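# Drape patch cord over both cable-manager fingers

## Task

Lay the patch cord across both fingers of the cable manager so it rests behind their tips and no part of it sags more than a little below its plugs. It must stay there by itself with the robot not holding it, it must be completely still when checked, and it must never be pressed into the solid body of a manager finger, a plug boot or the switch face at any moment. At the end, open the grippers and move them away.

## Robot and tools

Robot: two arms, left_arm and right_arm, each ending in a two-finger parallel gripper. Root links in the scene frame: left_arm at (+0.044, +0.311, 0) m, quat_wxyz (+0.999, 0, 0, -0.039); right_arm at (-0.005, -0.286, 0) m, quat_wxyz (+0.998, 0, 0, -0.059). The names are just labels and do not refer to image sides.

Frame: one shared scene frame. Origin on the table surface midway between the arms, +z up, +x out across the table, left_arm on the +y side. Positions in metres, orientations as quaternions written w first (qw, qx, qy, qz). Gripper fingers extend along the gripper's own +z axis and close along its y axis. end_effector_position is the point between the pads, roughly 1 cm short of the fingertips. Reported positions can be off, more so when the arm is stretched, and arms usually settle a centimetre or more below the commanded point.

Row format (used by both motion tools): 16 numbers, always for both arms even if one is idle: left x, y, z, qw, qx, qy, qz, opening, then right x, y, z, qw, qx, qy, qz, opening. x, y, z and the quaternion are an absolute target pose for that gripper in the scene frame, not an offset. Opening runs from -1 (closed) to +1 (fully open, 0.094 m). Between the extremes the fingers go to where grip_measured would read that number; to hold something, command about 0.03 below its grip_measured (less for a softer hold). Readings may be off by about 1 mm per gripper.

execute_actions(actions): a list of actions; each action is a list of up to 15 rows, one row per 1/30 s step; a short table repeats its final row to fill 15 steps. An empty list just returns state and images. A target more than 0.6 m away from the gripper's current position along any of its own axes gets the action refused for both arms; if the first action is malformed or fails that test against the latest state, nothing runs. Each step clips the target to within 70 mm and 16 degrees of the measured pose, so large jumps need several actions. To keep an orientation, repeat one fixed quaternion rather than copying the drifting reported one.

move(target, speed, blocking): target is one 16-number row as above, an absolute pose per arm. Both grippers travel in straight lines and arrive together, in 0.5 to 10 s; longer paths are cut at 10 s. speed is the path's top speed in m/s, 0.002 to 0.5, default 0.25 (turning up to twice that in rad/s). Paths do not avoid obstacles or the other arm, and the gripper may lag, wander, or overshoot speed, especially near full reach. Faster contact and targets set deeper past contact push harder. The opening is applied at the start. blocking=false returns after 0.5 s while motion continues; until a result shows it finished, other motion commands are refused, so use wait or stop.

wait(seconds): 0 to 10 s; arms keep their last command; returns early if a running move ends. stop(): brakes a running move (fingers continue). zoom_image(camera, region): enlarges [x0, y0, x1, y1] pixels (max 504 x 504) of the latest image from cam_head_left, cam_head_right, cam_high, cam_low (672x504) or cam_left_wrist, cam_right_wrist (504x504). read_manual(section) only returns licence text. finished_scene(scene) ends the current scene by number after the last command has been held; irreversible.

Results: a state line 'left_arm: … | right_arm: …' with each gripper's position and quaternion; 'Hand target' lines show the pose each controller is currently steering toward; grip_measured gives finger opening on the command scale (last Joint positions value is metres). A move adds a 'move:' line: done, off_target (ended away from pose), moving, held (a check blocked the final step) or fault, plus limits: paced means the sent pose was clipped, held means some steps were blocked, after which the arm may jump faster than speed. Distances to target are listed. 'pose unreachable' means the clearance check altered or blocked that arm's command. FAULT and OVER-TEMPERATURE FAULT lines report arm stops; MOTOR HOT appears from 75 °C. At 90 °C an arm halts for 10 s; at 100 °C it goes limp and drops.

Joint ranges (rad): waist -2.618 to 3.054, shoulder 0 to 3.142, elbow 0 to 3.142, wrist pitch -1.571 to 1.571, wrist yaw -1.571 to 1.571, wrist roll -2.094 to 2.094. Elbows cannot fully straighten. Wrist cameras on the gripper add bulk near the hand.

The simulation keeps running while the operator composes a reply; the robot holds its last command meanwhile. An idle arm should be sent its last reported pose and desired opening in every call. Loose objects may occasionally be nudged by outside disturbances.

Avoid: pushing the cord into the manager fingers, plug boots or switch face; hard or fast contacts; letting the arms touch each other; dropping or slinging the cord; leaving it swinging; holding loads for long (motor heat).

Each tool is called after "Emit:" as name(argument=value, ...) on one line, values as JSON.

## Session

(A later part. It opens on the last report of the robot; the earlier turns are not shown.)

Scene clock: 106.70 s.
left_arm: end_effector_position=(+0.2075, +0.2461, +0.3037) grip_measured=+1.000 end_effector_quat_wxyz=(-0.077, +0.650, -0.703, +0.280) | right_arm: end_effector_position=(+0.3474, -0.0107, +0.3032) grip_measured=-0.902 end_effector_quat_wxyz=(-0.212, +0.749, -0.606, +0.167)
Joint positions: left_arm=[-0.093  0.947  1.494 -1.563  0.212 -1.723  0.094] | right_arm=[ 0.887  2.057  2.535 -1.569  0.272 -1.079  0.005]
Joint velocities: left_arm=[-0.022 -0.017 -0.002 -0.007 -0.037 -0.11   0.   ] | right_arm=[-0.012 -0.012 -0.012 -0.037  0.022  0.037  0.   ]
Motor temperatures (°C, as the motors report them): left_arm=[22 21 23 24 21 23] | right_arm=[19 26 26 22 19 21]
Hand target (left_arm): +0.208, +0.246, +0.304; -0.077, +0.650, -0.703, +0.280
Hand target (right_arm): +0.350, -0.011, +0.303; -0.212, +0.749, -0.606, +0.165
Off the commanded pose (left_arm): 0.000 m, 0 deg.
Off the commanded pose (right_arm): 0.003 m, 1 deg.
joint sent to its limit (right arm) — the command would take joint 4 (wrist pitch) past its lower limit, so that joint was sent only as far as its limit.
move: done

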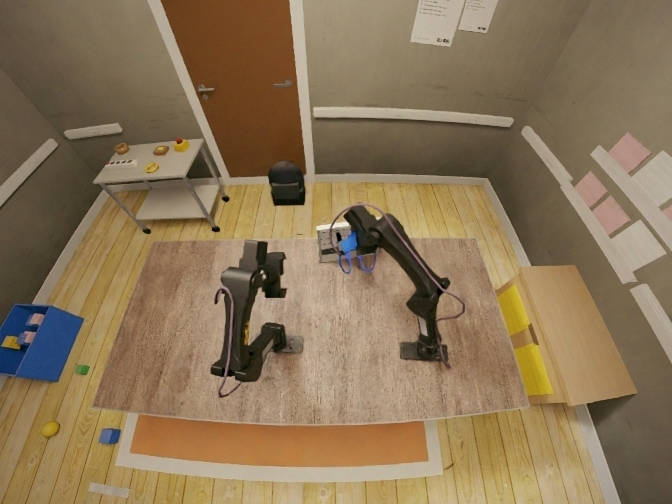

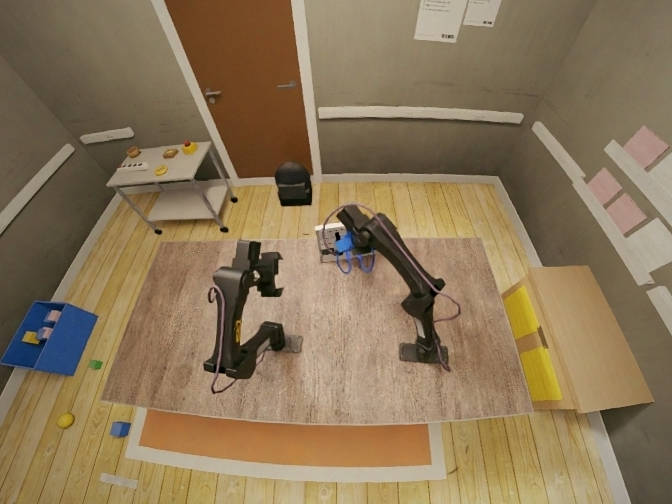

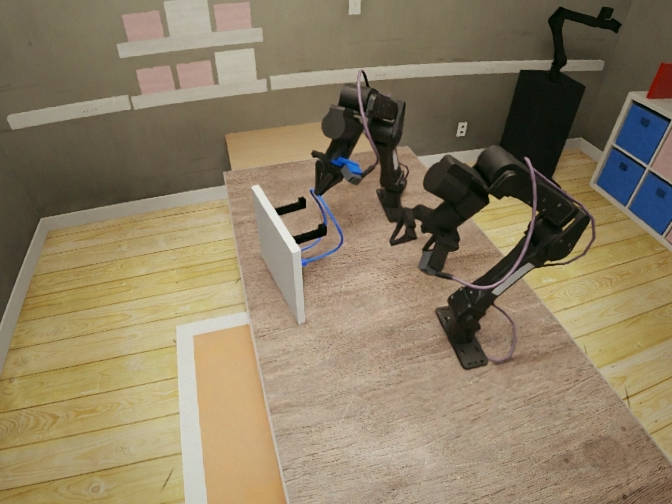

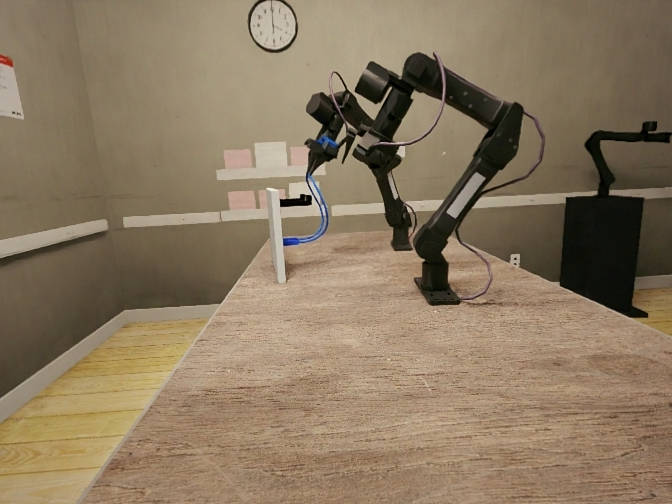

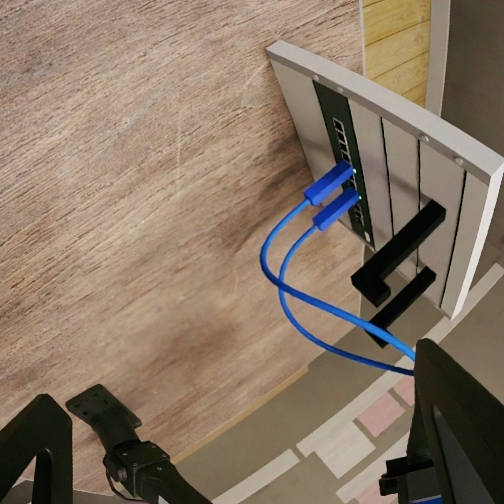

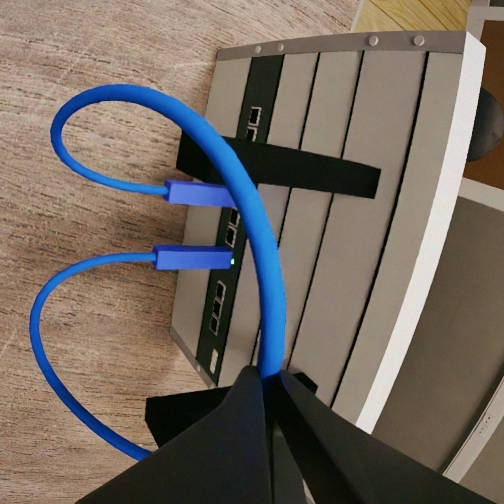

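Emit:
zoom_image(camera="cam_head_right", region=[300, 200, 410, 290])

Emit:
move(target=[0.2075,0.2461,0.3037,-0.077,0.650,-0.703,0.280,1, 0.385,0.0,0.28,0.3286,-0.7045,0.5705,-0.266,-0.915], speed=0.06)

Emit:
zoom_image(camera="cam_low", region=[240, 130, 400, 290])

Emit:
zoom_image(camera="cam_high", region=[220, 120, 420, 320])

Emit:
zoom_image(camera="cam_head_right", region=[300, 200, 410, 290])

Region (300, 200, 410, 290) of cam_head_right's 672x504 image, scaled by 4.582, with more detail than that image has; it fills the top 412 rows of this view, and the rest is white.

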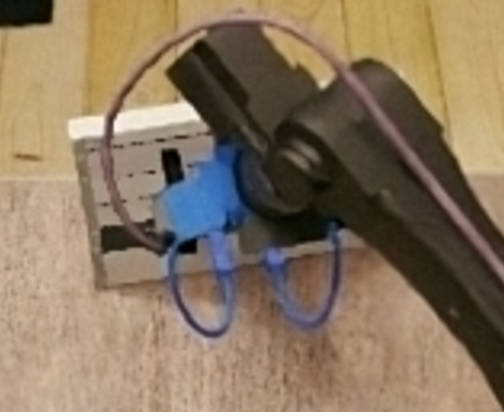

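Scene clock: 118.23 s.
left_arm: end_effector_position=(+0.2075, +0.2461, +0.3037) grip_measured=+1.000 end_effector_quat_wxyz=(-0.077, +0.650, -0.703, +0.280) | right_arm: end_effector_position=(+0.3898, +0.0013, +0.2638) grip_measured=-0.902 end_effector_quat_wxyz=(-0.309, +0.710, -0.576, +0.261)
Joint positions: left_arm=[-0.093  0.947  1.494 -1.563  0.212 -1.723  0.094] | right_arm=[ 0.897  1.806  1.807 -0.833  0.425 -1.166  0.005]
Joint velocities: left_arm=[ 0.012 -0.002 -0.017 -0.022 -0.007  0.022  0.   ] | right_arm=[-0.012 -0.002 -0.002  0.022 -0.066 -0.037 -0.   ]
Motor temperatures (°C, as the motors report them): left_arm=[22 21 23 24 21 23] | right_arm=[19 26 25 23 19 21]
Hand target (left_arm): +0.208, +0.246, +0.304; -0.077, +0.650, -0.703, +0.280
Hand target (right_arm): +0.385, -0.000, +0.280; -0.327, +0.703, -0.572, +0.267
Off the commanded pose (left_arm): 0.000 m, 0 deg.
Off the commanded pose (right_arm): 0.017 m, 3 deg.
move: off_target (right_arm)

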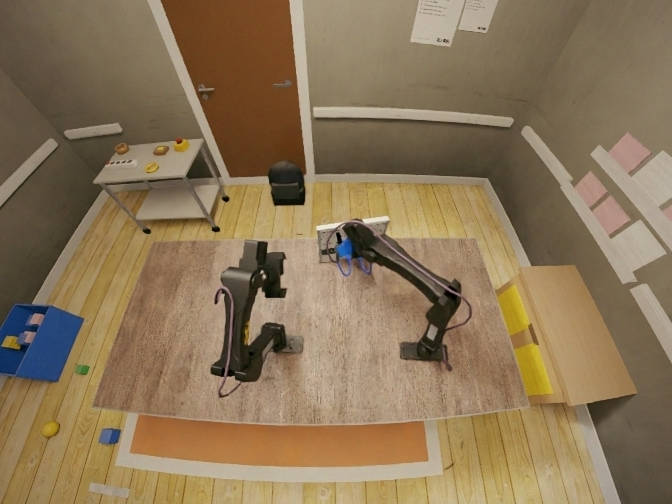

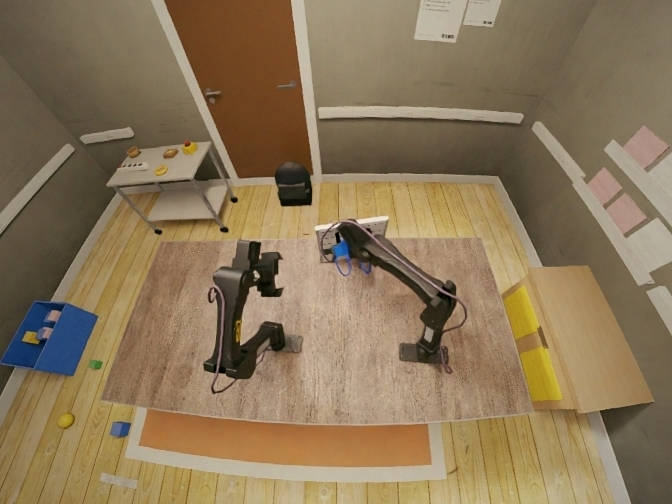

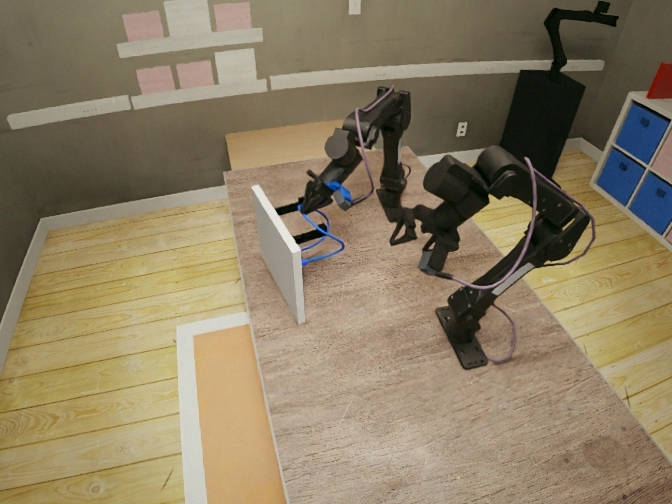

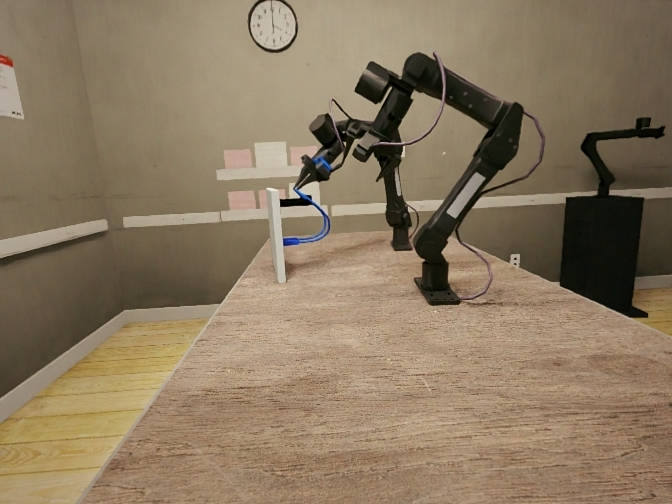

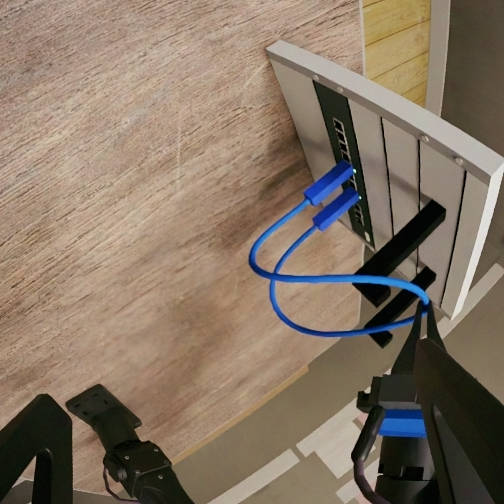

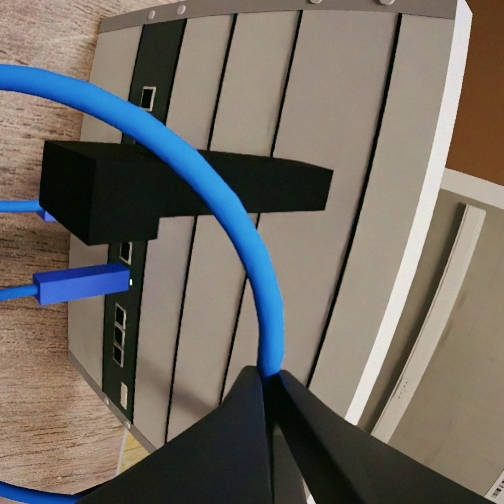

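Region (240, 130, 400, 290) of cam_low's 672x504 image, scaled by 3.150, with more detail than that image has.

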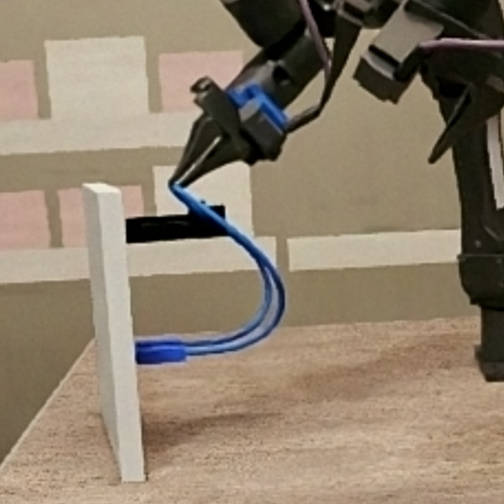

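Region (220, 120, 420, 320) of cam_high's 672x504 image, scaled by 2.520, with more detail than that image has.

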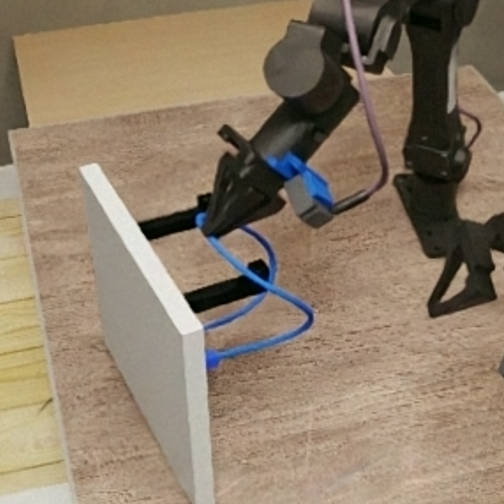

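Region (300, 200, 410, 290) of cam_head_right's 672x504 image, scaled by 4.582, with more detail than that image has; it fills the top 412 rows of this view, and the rest is white.

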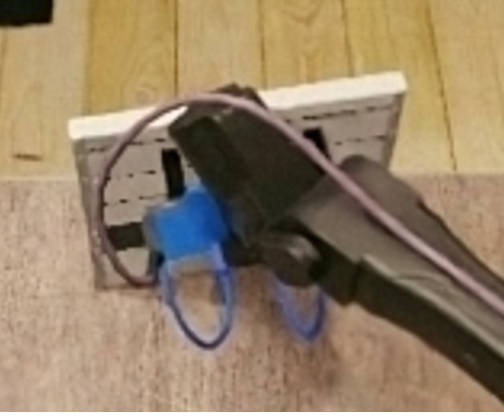

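Emit:
move(target=[0.2075,0.2461,0.3037,-0.077,0.650,-0.703,0.280,1, 0.39,-0.005,0.285,0.2632,-0.8108,0.4046,-0.3306,-0.915], speed=0.1)

Emit:
zoom_image(camera="cam_low", region=[260, 150, 360, 250])

Emit:
zoom_image(camera="cam_high", region=[250, 160, 370, 280])

Scene clock: 145.47 s.
left_arm: end_effector_position=(+0.2075, +0.2461, +0.3037) grip_measured=+1.000 end_effector_quat_wxyz=(-0.077, +0.650, -0.703, +0.280) | right_arm: end_effector_position=(+0.3898, +0.0019, +0.2640) grip_measured=-0.902 end_effector_quat_wxyz=(-0.244, +0.821, -0.403, +0.323)
Joint positions: left_arm=[-0.093  0.947  1.494 -1.563  0.212 -1.723  0.094] | right_arm=[ 0.897  1.806  1.807 -0.832  0.423 -1.617  0.005]
Joint velocities: left_arm=[-0.007 -0.012 -0.002 -0.007 -0.022 -0.037  0.   ] | right_arm=[ 0.002  0.002 -0.002 -0.066  0.007 -0.051 -0.   ]
Motor temperatures (°C, as the motors report them): left_arm=[22 21 23 24 21 23] | right_arm=[19 29 25 25 20 21]
Hand target (left_arm): +0.208, +0.246, +0.304; -0.077, +0.650, -0.703, +0.280
Hand target (right_arm): +0.390, -0.005, +0.285; -0.263, +0.811, -0.405, +0.331
Off the commanded pose (left_arm): 0.000 m, 0 deg.
Off the commanded pose (right_arm): 0.022 m, 3 deg.
move: off_target (right_arm)

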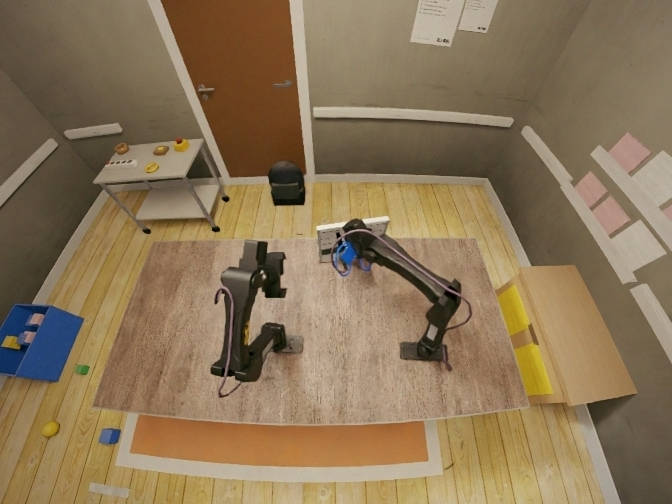

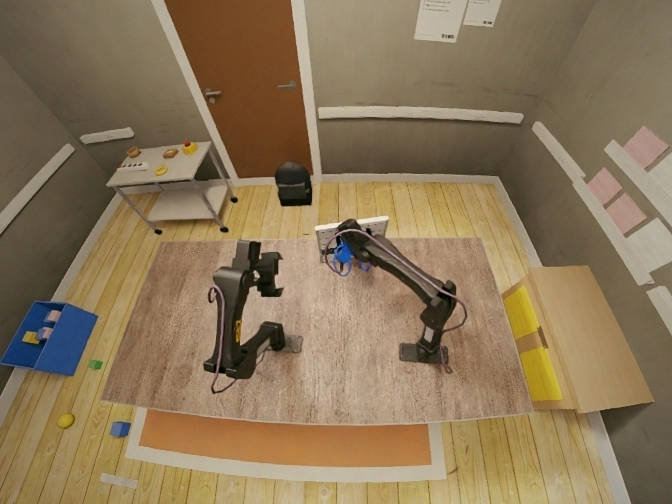

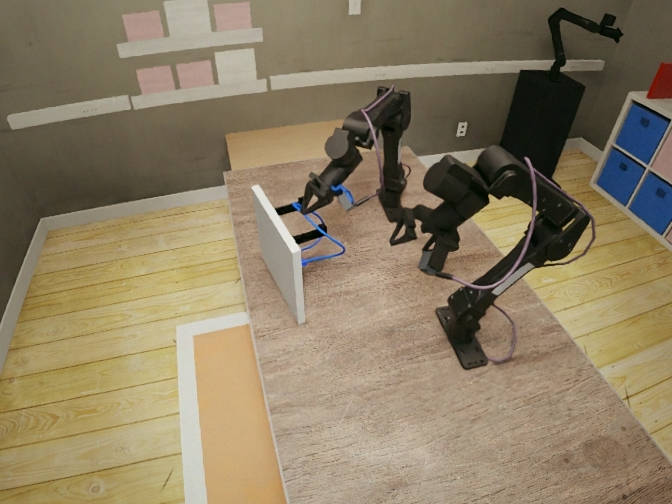

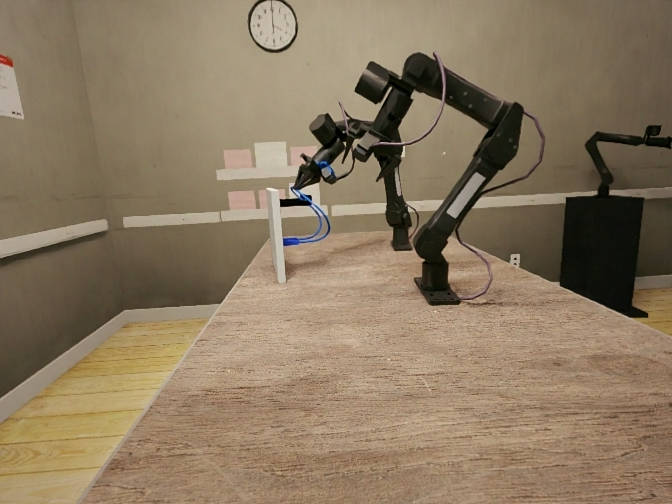

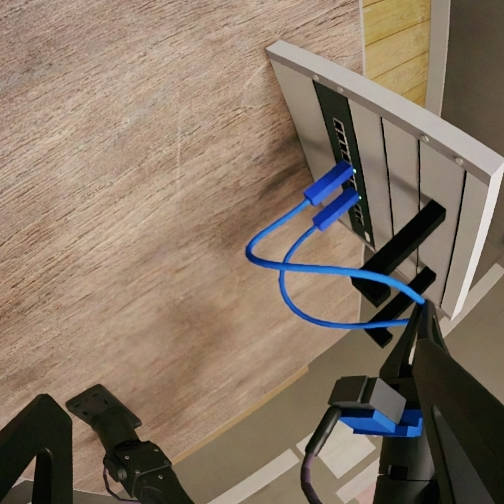

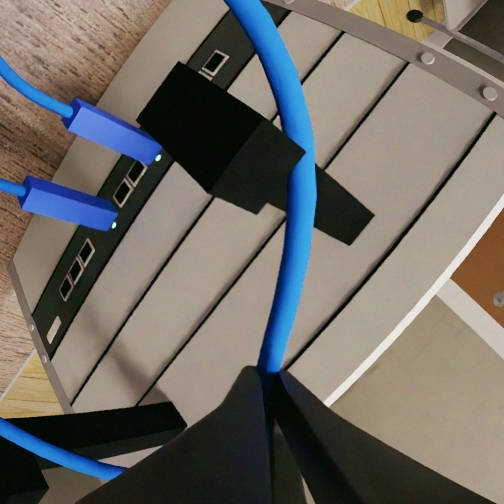

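Region (260, 150, 360, 250) of cam_low's 672x504 image, scaled by 5.040, with more detail than that image has.

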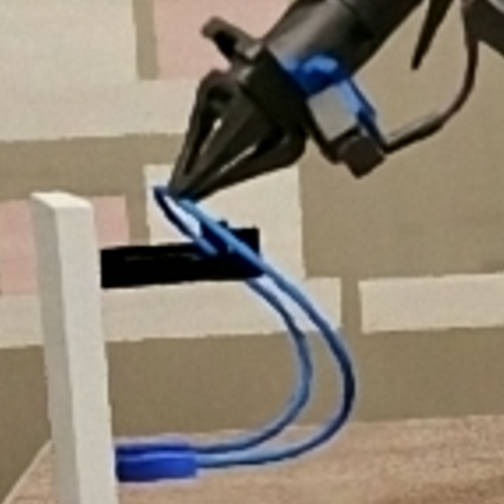

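Region (250, 160, 370, 280) of cam_high's 672x504 image, scaled by 4.200, with more detail than that image has.

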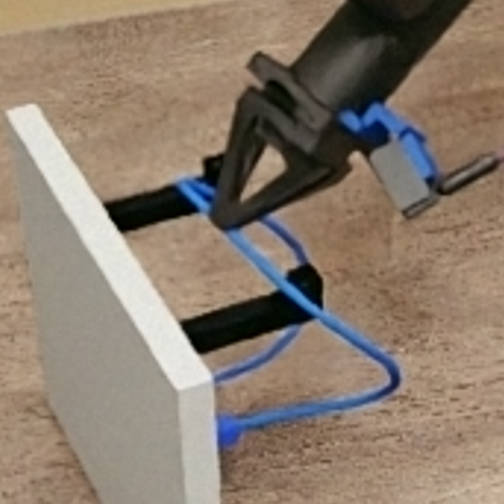

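Emit:
move(target=[0.2075,0.2461,0.3037,-0.077,0.650,-0.703,0.280,1, 0.37,0.0,0.28,0.3604,-0.624,0.6575,-0.2208,-0.915], speed=0.1)

Emit:
zoom_image(camera="cam_low", region=[260, 150, 360, 250])

Emit:
zoom_image(camera="cam_high", region=[250, 160, 370, 280])

Scene clock: 159.67 s.
left_arm: end_effector_position=(+0.2075, +0.2461, +0.3037) grip_measured=+1.000 end_effector_quat_wxyz=(-0.077, +0.650, -0.703, +0.280) | right_arm: end_effector_position=(+0.3746, +0.0022, +0.2649) grip_measured=-0.902 end_effector_quat_wxyz=(-0.341, +0.636, -0.657, +0.220)
Joint positions: left_arm=[-0.093  0.947  1.494 -1.563  0.212 -1.723  0.094] | right_arm=[ 0.927  1.762  1.756 -0.829  0.441 -0.903  0.005]
Joint velocities: left_arm=[ 0.002 -0.002  0.012 -0.037 -0.066 -0.022  0.   ] | right_arm=[-0.012 -0.017 -0.002 -0.022 -0.022  0.022 -0.   ]
Motor temperatures (°C, as the motors report them): left_arm=[22 21 23 24 21 23] | right_arm=[19 30 26 26 20 21]
Hand target (left_arm): +0.208, +0.246, +0.304; -0.077, +0.650, -0.703, +0.280
Hand target (right_arm): +0.370, +0.000, +0.280; -0.360, +0.624, -0.658, +0.221
Off the commanded pose (left_arm): 0.000 m, 0 deg.
Off the commanded pose (right_arm): 0.016 m, 3 deg.
move: off_target (right_arm)

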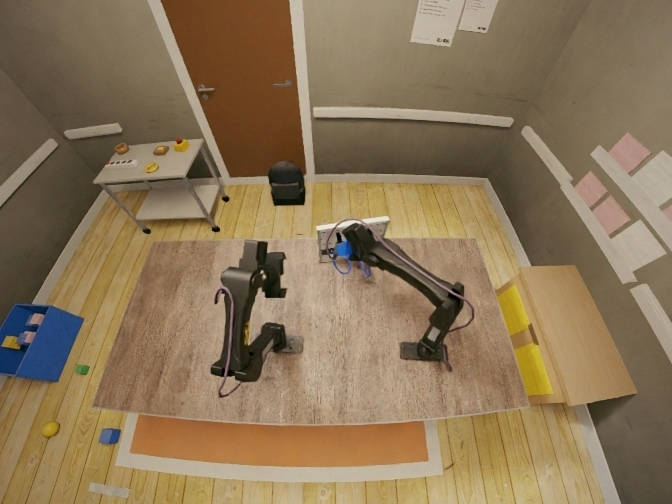

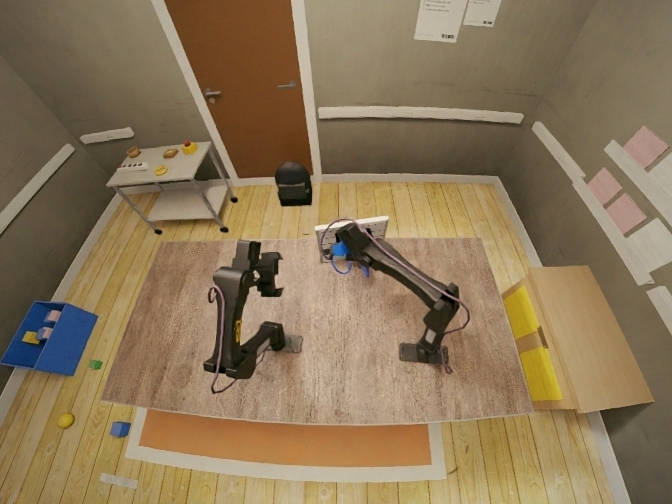

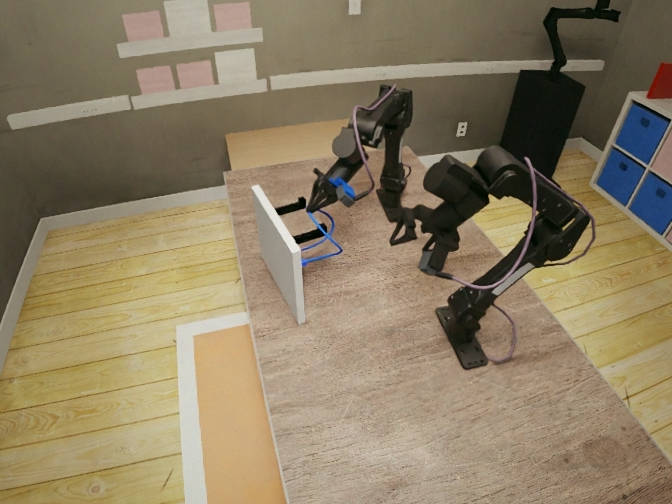

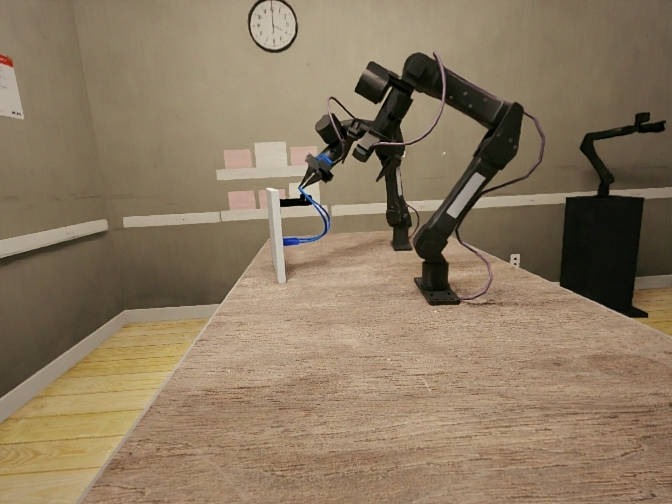

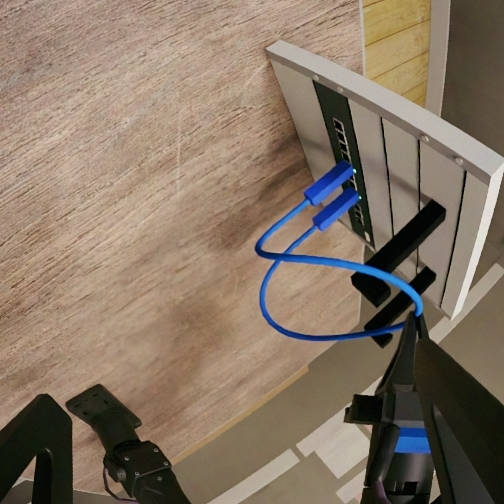

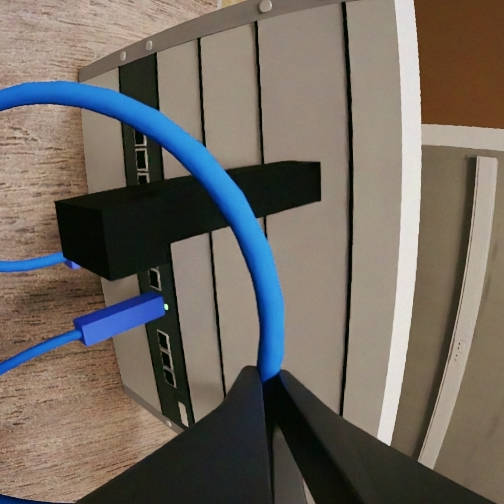

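Region (260, 150, 360, 250) of cam_low's 672x504 image, scaled by 5.040, with more detail than that image has.

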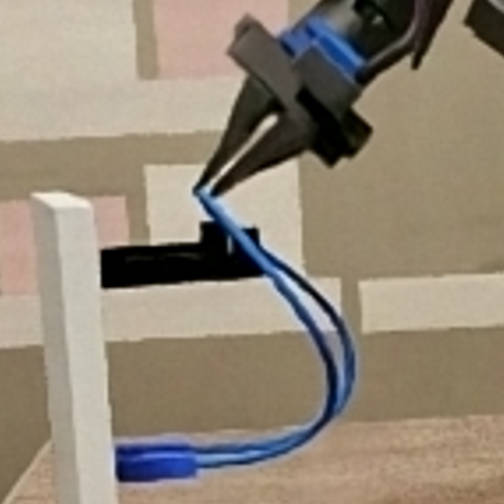

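Region (250, 160, 370, 280) of cam_high's 672x504 image, scaled by 4.200, with more detail than that image has.

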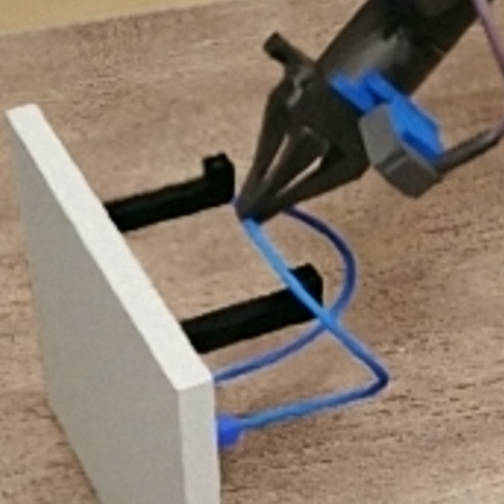

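Emit:
move(target=[0.2075,0.2461,0.3037,-0.077,0.650,-0.703,0.280,1, 0.368,-0.045,0.28,0.3604,-0.624,0.6575,-0.2208,-0.915], speed=0.04)

Emit:
zoom_image(camera="cam_low", region=[260, 150, 360, 250])

Emit:
zoom_image(camera="cam_high", region=[250, 160, 370, 280])

Scene clock: 165.30 s.
left_arm: end_effector_position=(+0.2075, +0.2461, +0.3037) grip_measured=+1.000 end_effector_quat_wxyz=(-0.077, +0.650, -0.703, +0.280) | right_arm: end_effector_position=(+0.3688, -0.0403, +0.2686) grip_measured=-0.902 end_effector_quat_wxyz=(-0.345, +0.631, -0.659, +0.220)
Joint positions: left_arm=[-0.093  0.947  1.494 -1.563  0.212 -1.723  0.094] | right_arm=[ 0.851  1.622  1.604 -0.787  0.392 -0.954  0.005]
Joint velocities: left_arm=[ 0.002  0.007 -0.002 -0.066  0.007 -0.007  0.   ] | right_arm=[-0.007 -0.002  0.012  0.022 -0.037 -0.051 -0.   ]
Motor temperatures (°C, as the motors report them): left_arm=[22 21 23 24 21 23] | right_arm=[19 30 26 26 20 21]
Hand target (left_arm): +0.208, +0.246, +0.304; -0.077, +0.650, -0.703, +0.280
Hand target (right_arm): +0.368, -0.045, +0.281; -0.360, +0.624, -0.658, +0.221
Off the commanded pose (left_arm): 0.000 m, 0 deg.
Off the commanded pose (right_arm): 0.012 m, 2 deg.
move: off_target (right_arm)

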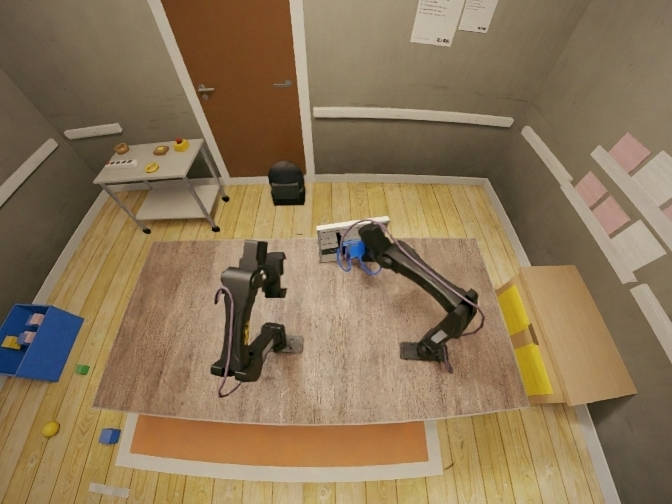

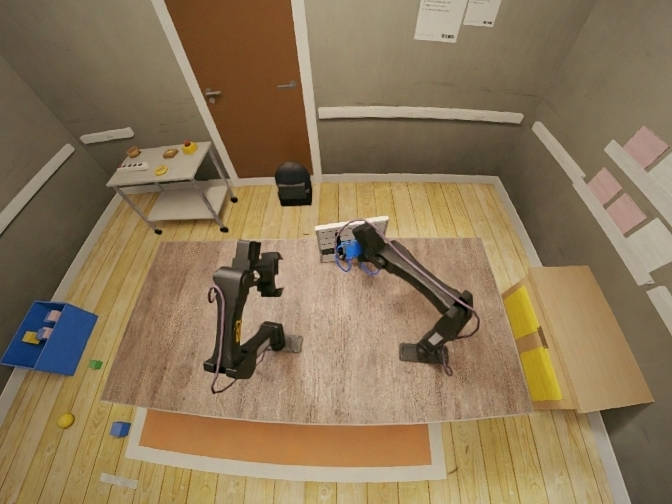

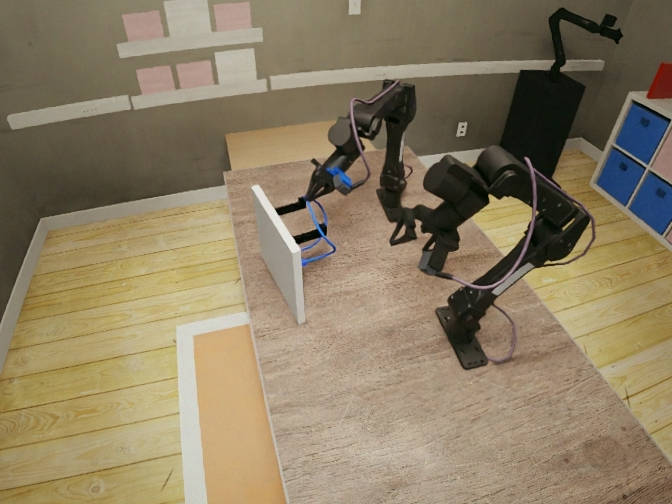

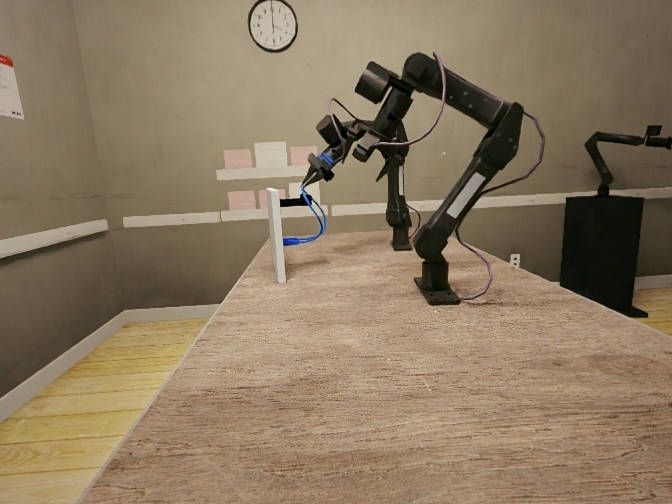

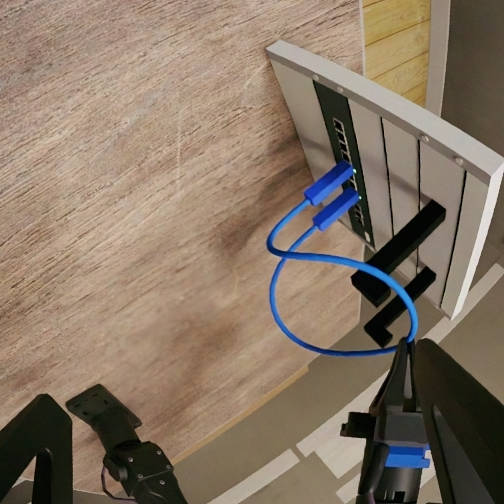

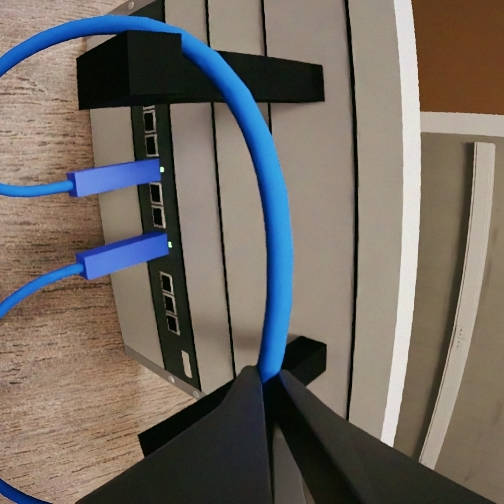

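Region (260, 150, 360, 250) of cam_low's 672x504 image, scaled by 5.040, with more detail than that image has.

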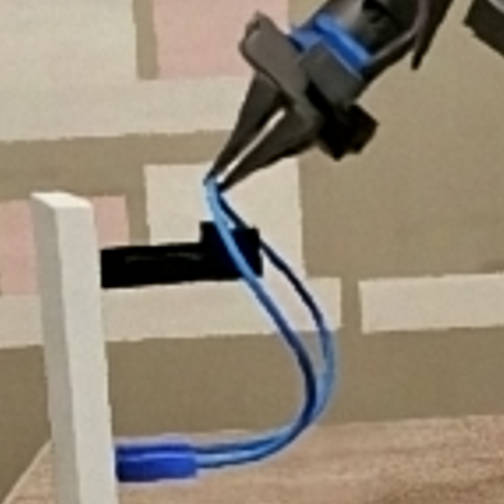

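Region (250, 160, 370, 280) of cam_high's 672x504 image, scaled by 4.200, with more detail than that image has.

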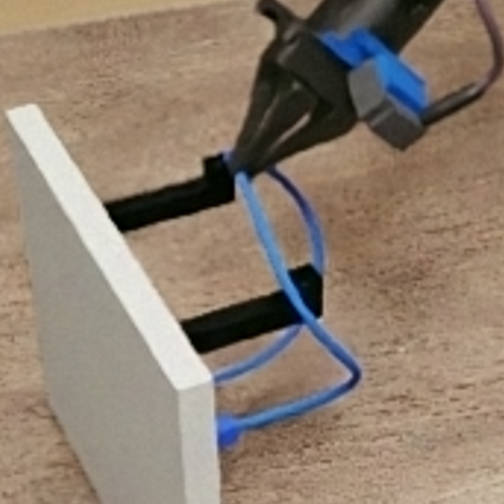

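Working. Now unroll and move forward.

Emit:
move(target=[0.2075,0.2461,0.3037,-0.077,0.650,-0.703,0.280,1, 0.40,-0.05,0.28,0.3286,-0.7045,0.5705,-0.266,-0.915], speed=0.05)

Emit:
zoom_image(camera="cam_low", region=[260, 150, 360, 250])

Emit:
zoom_image(camera="cam_high", region=[250, 160, 370, 280])

Scene clock: 173.43 s.
left_arm: end_effector_position=(+0.2075, +0.2461, +0.3037) grip_measured=+1.000 end_effector_quat_wxyz=(-0.077, +0.650, -0.703, +0.280) | right_arm: end_effector_position=(+0.3925, -0.0512, +0.2731) grip_measured=-0.902 end_effector_quat_wxyz=(-0.320, +0.709, -0.571, +0.262)
Joint positions: left_arm=[-0.093  0.947  1.494 -1.563  0.212 -1.723  0.094] | right_arm=[ 0.778  1.653  1.643 -0.762  0.336 -1.269  0.005]
Joint velocities: left_arm=[ 0.002 -0.002 -0.002  0.037 -0.007 -0.022  0.   ] | right_arm=[ 0.002 -0.007  0.002  0.022 -0.051 -0.007  0.001]
Motor temperatures (°C, as the motors report them): left_arm=[22 21 23 25 21 23] | right_arm=[19 29 26 26 20 21]
Hand target (left_arm): +0.208, +0.246, +0.304; -0.077, +0.650, -0.703, +0.280
Hand target (right_arm): +0.400, -0.051, +0.279; -0.328, +0.704, -0.571, +0.266
Off the commanded pose (left_arm): 0.000 m, 0 deg.
Off the commanded pose (right_arm): 0.010 m, 1 deg.
move: done

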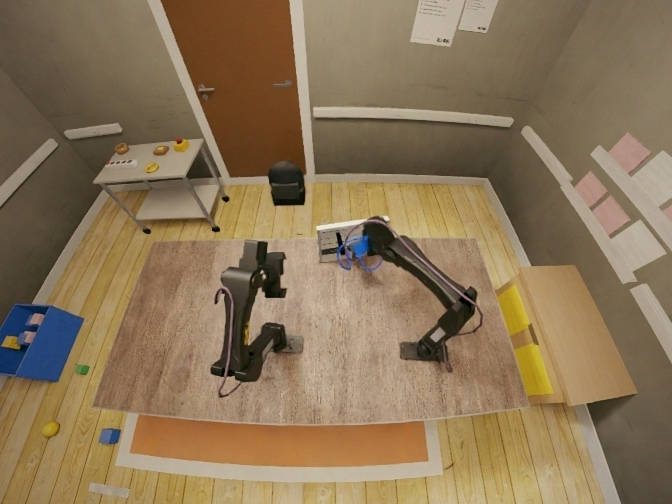

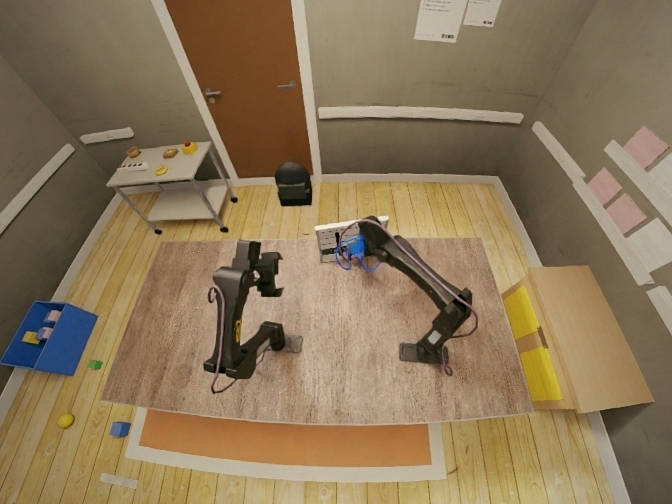

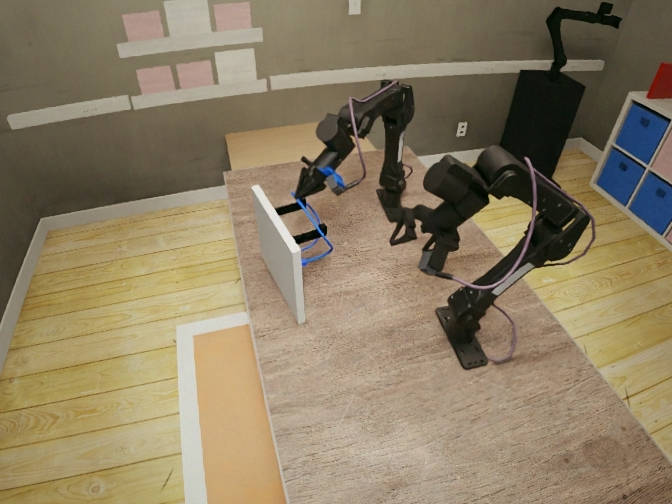

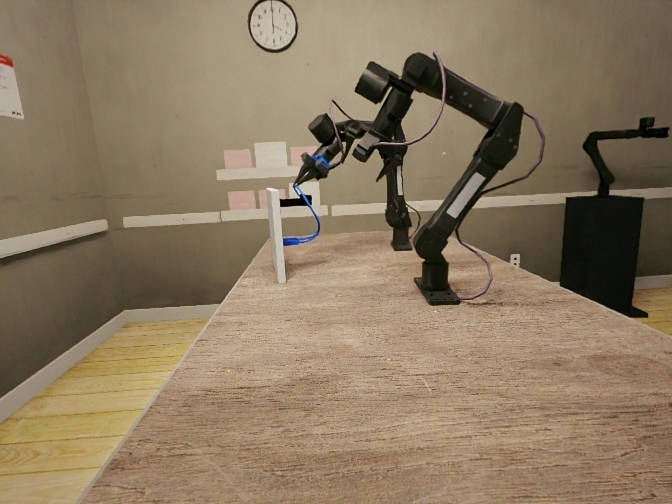

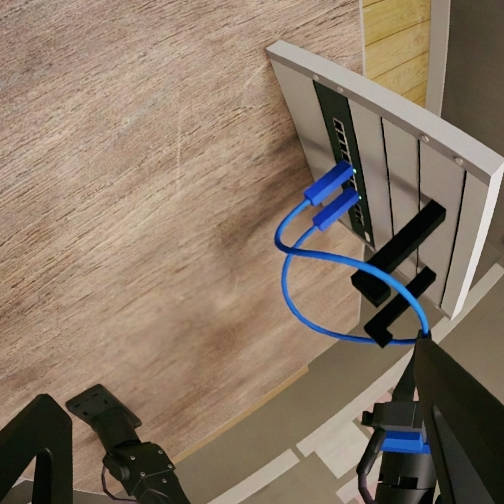

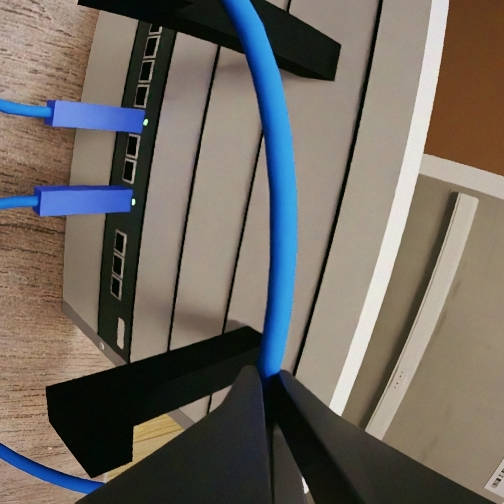

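Region (260, 150, 360, 250) of cam_low's 672x504 image, scaled by 5.040, with more detail than that image has.

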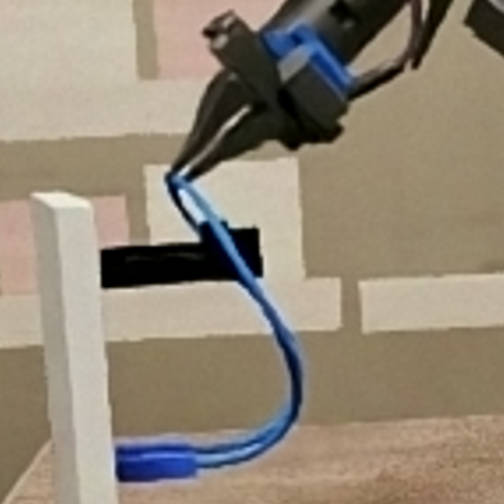

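Region (250, 160, 370, 280) of cam_high's 672x504 image, scaled by 4.200, with more detail than that image has.

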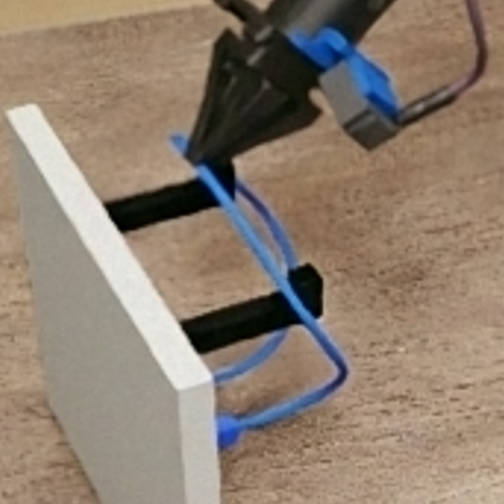

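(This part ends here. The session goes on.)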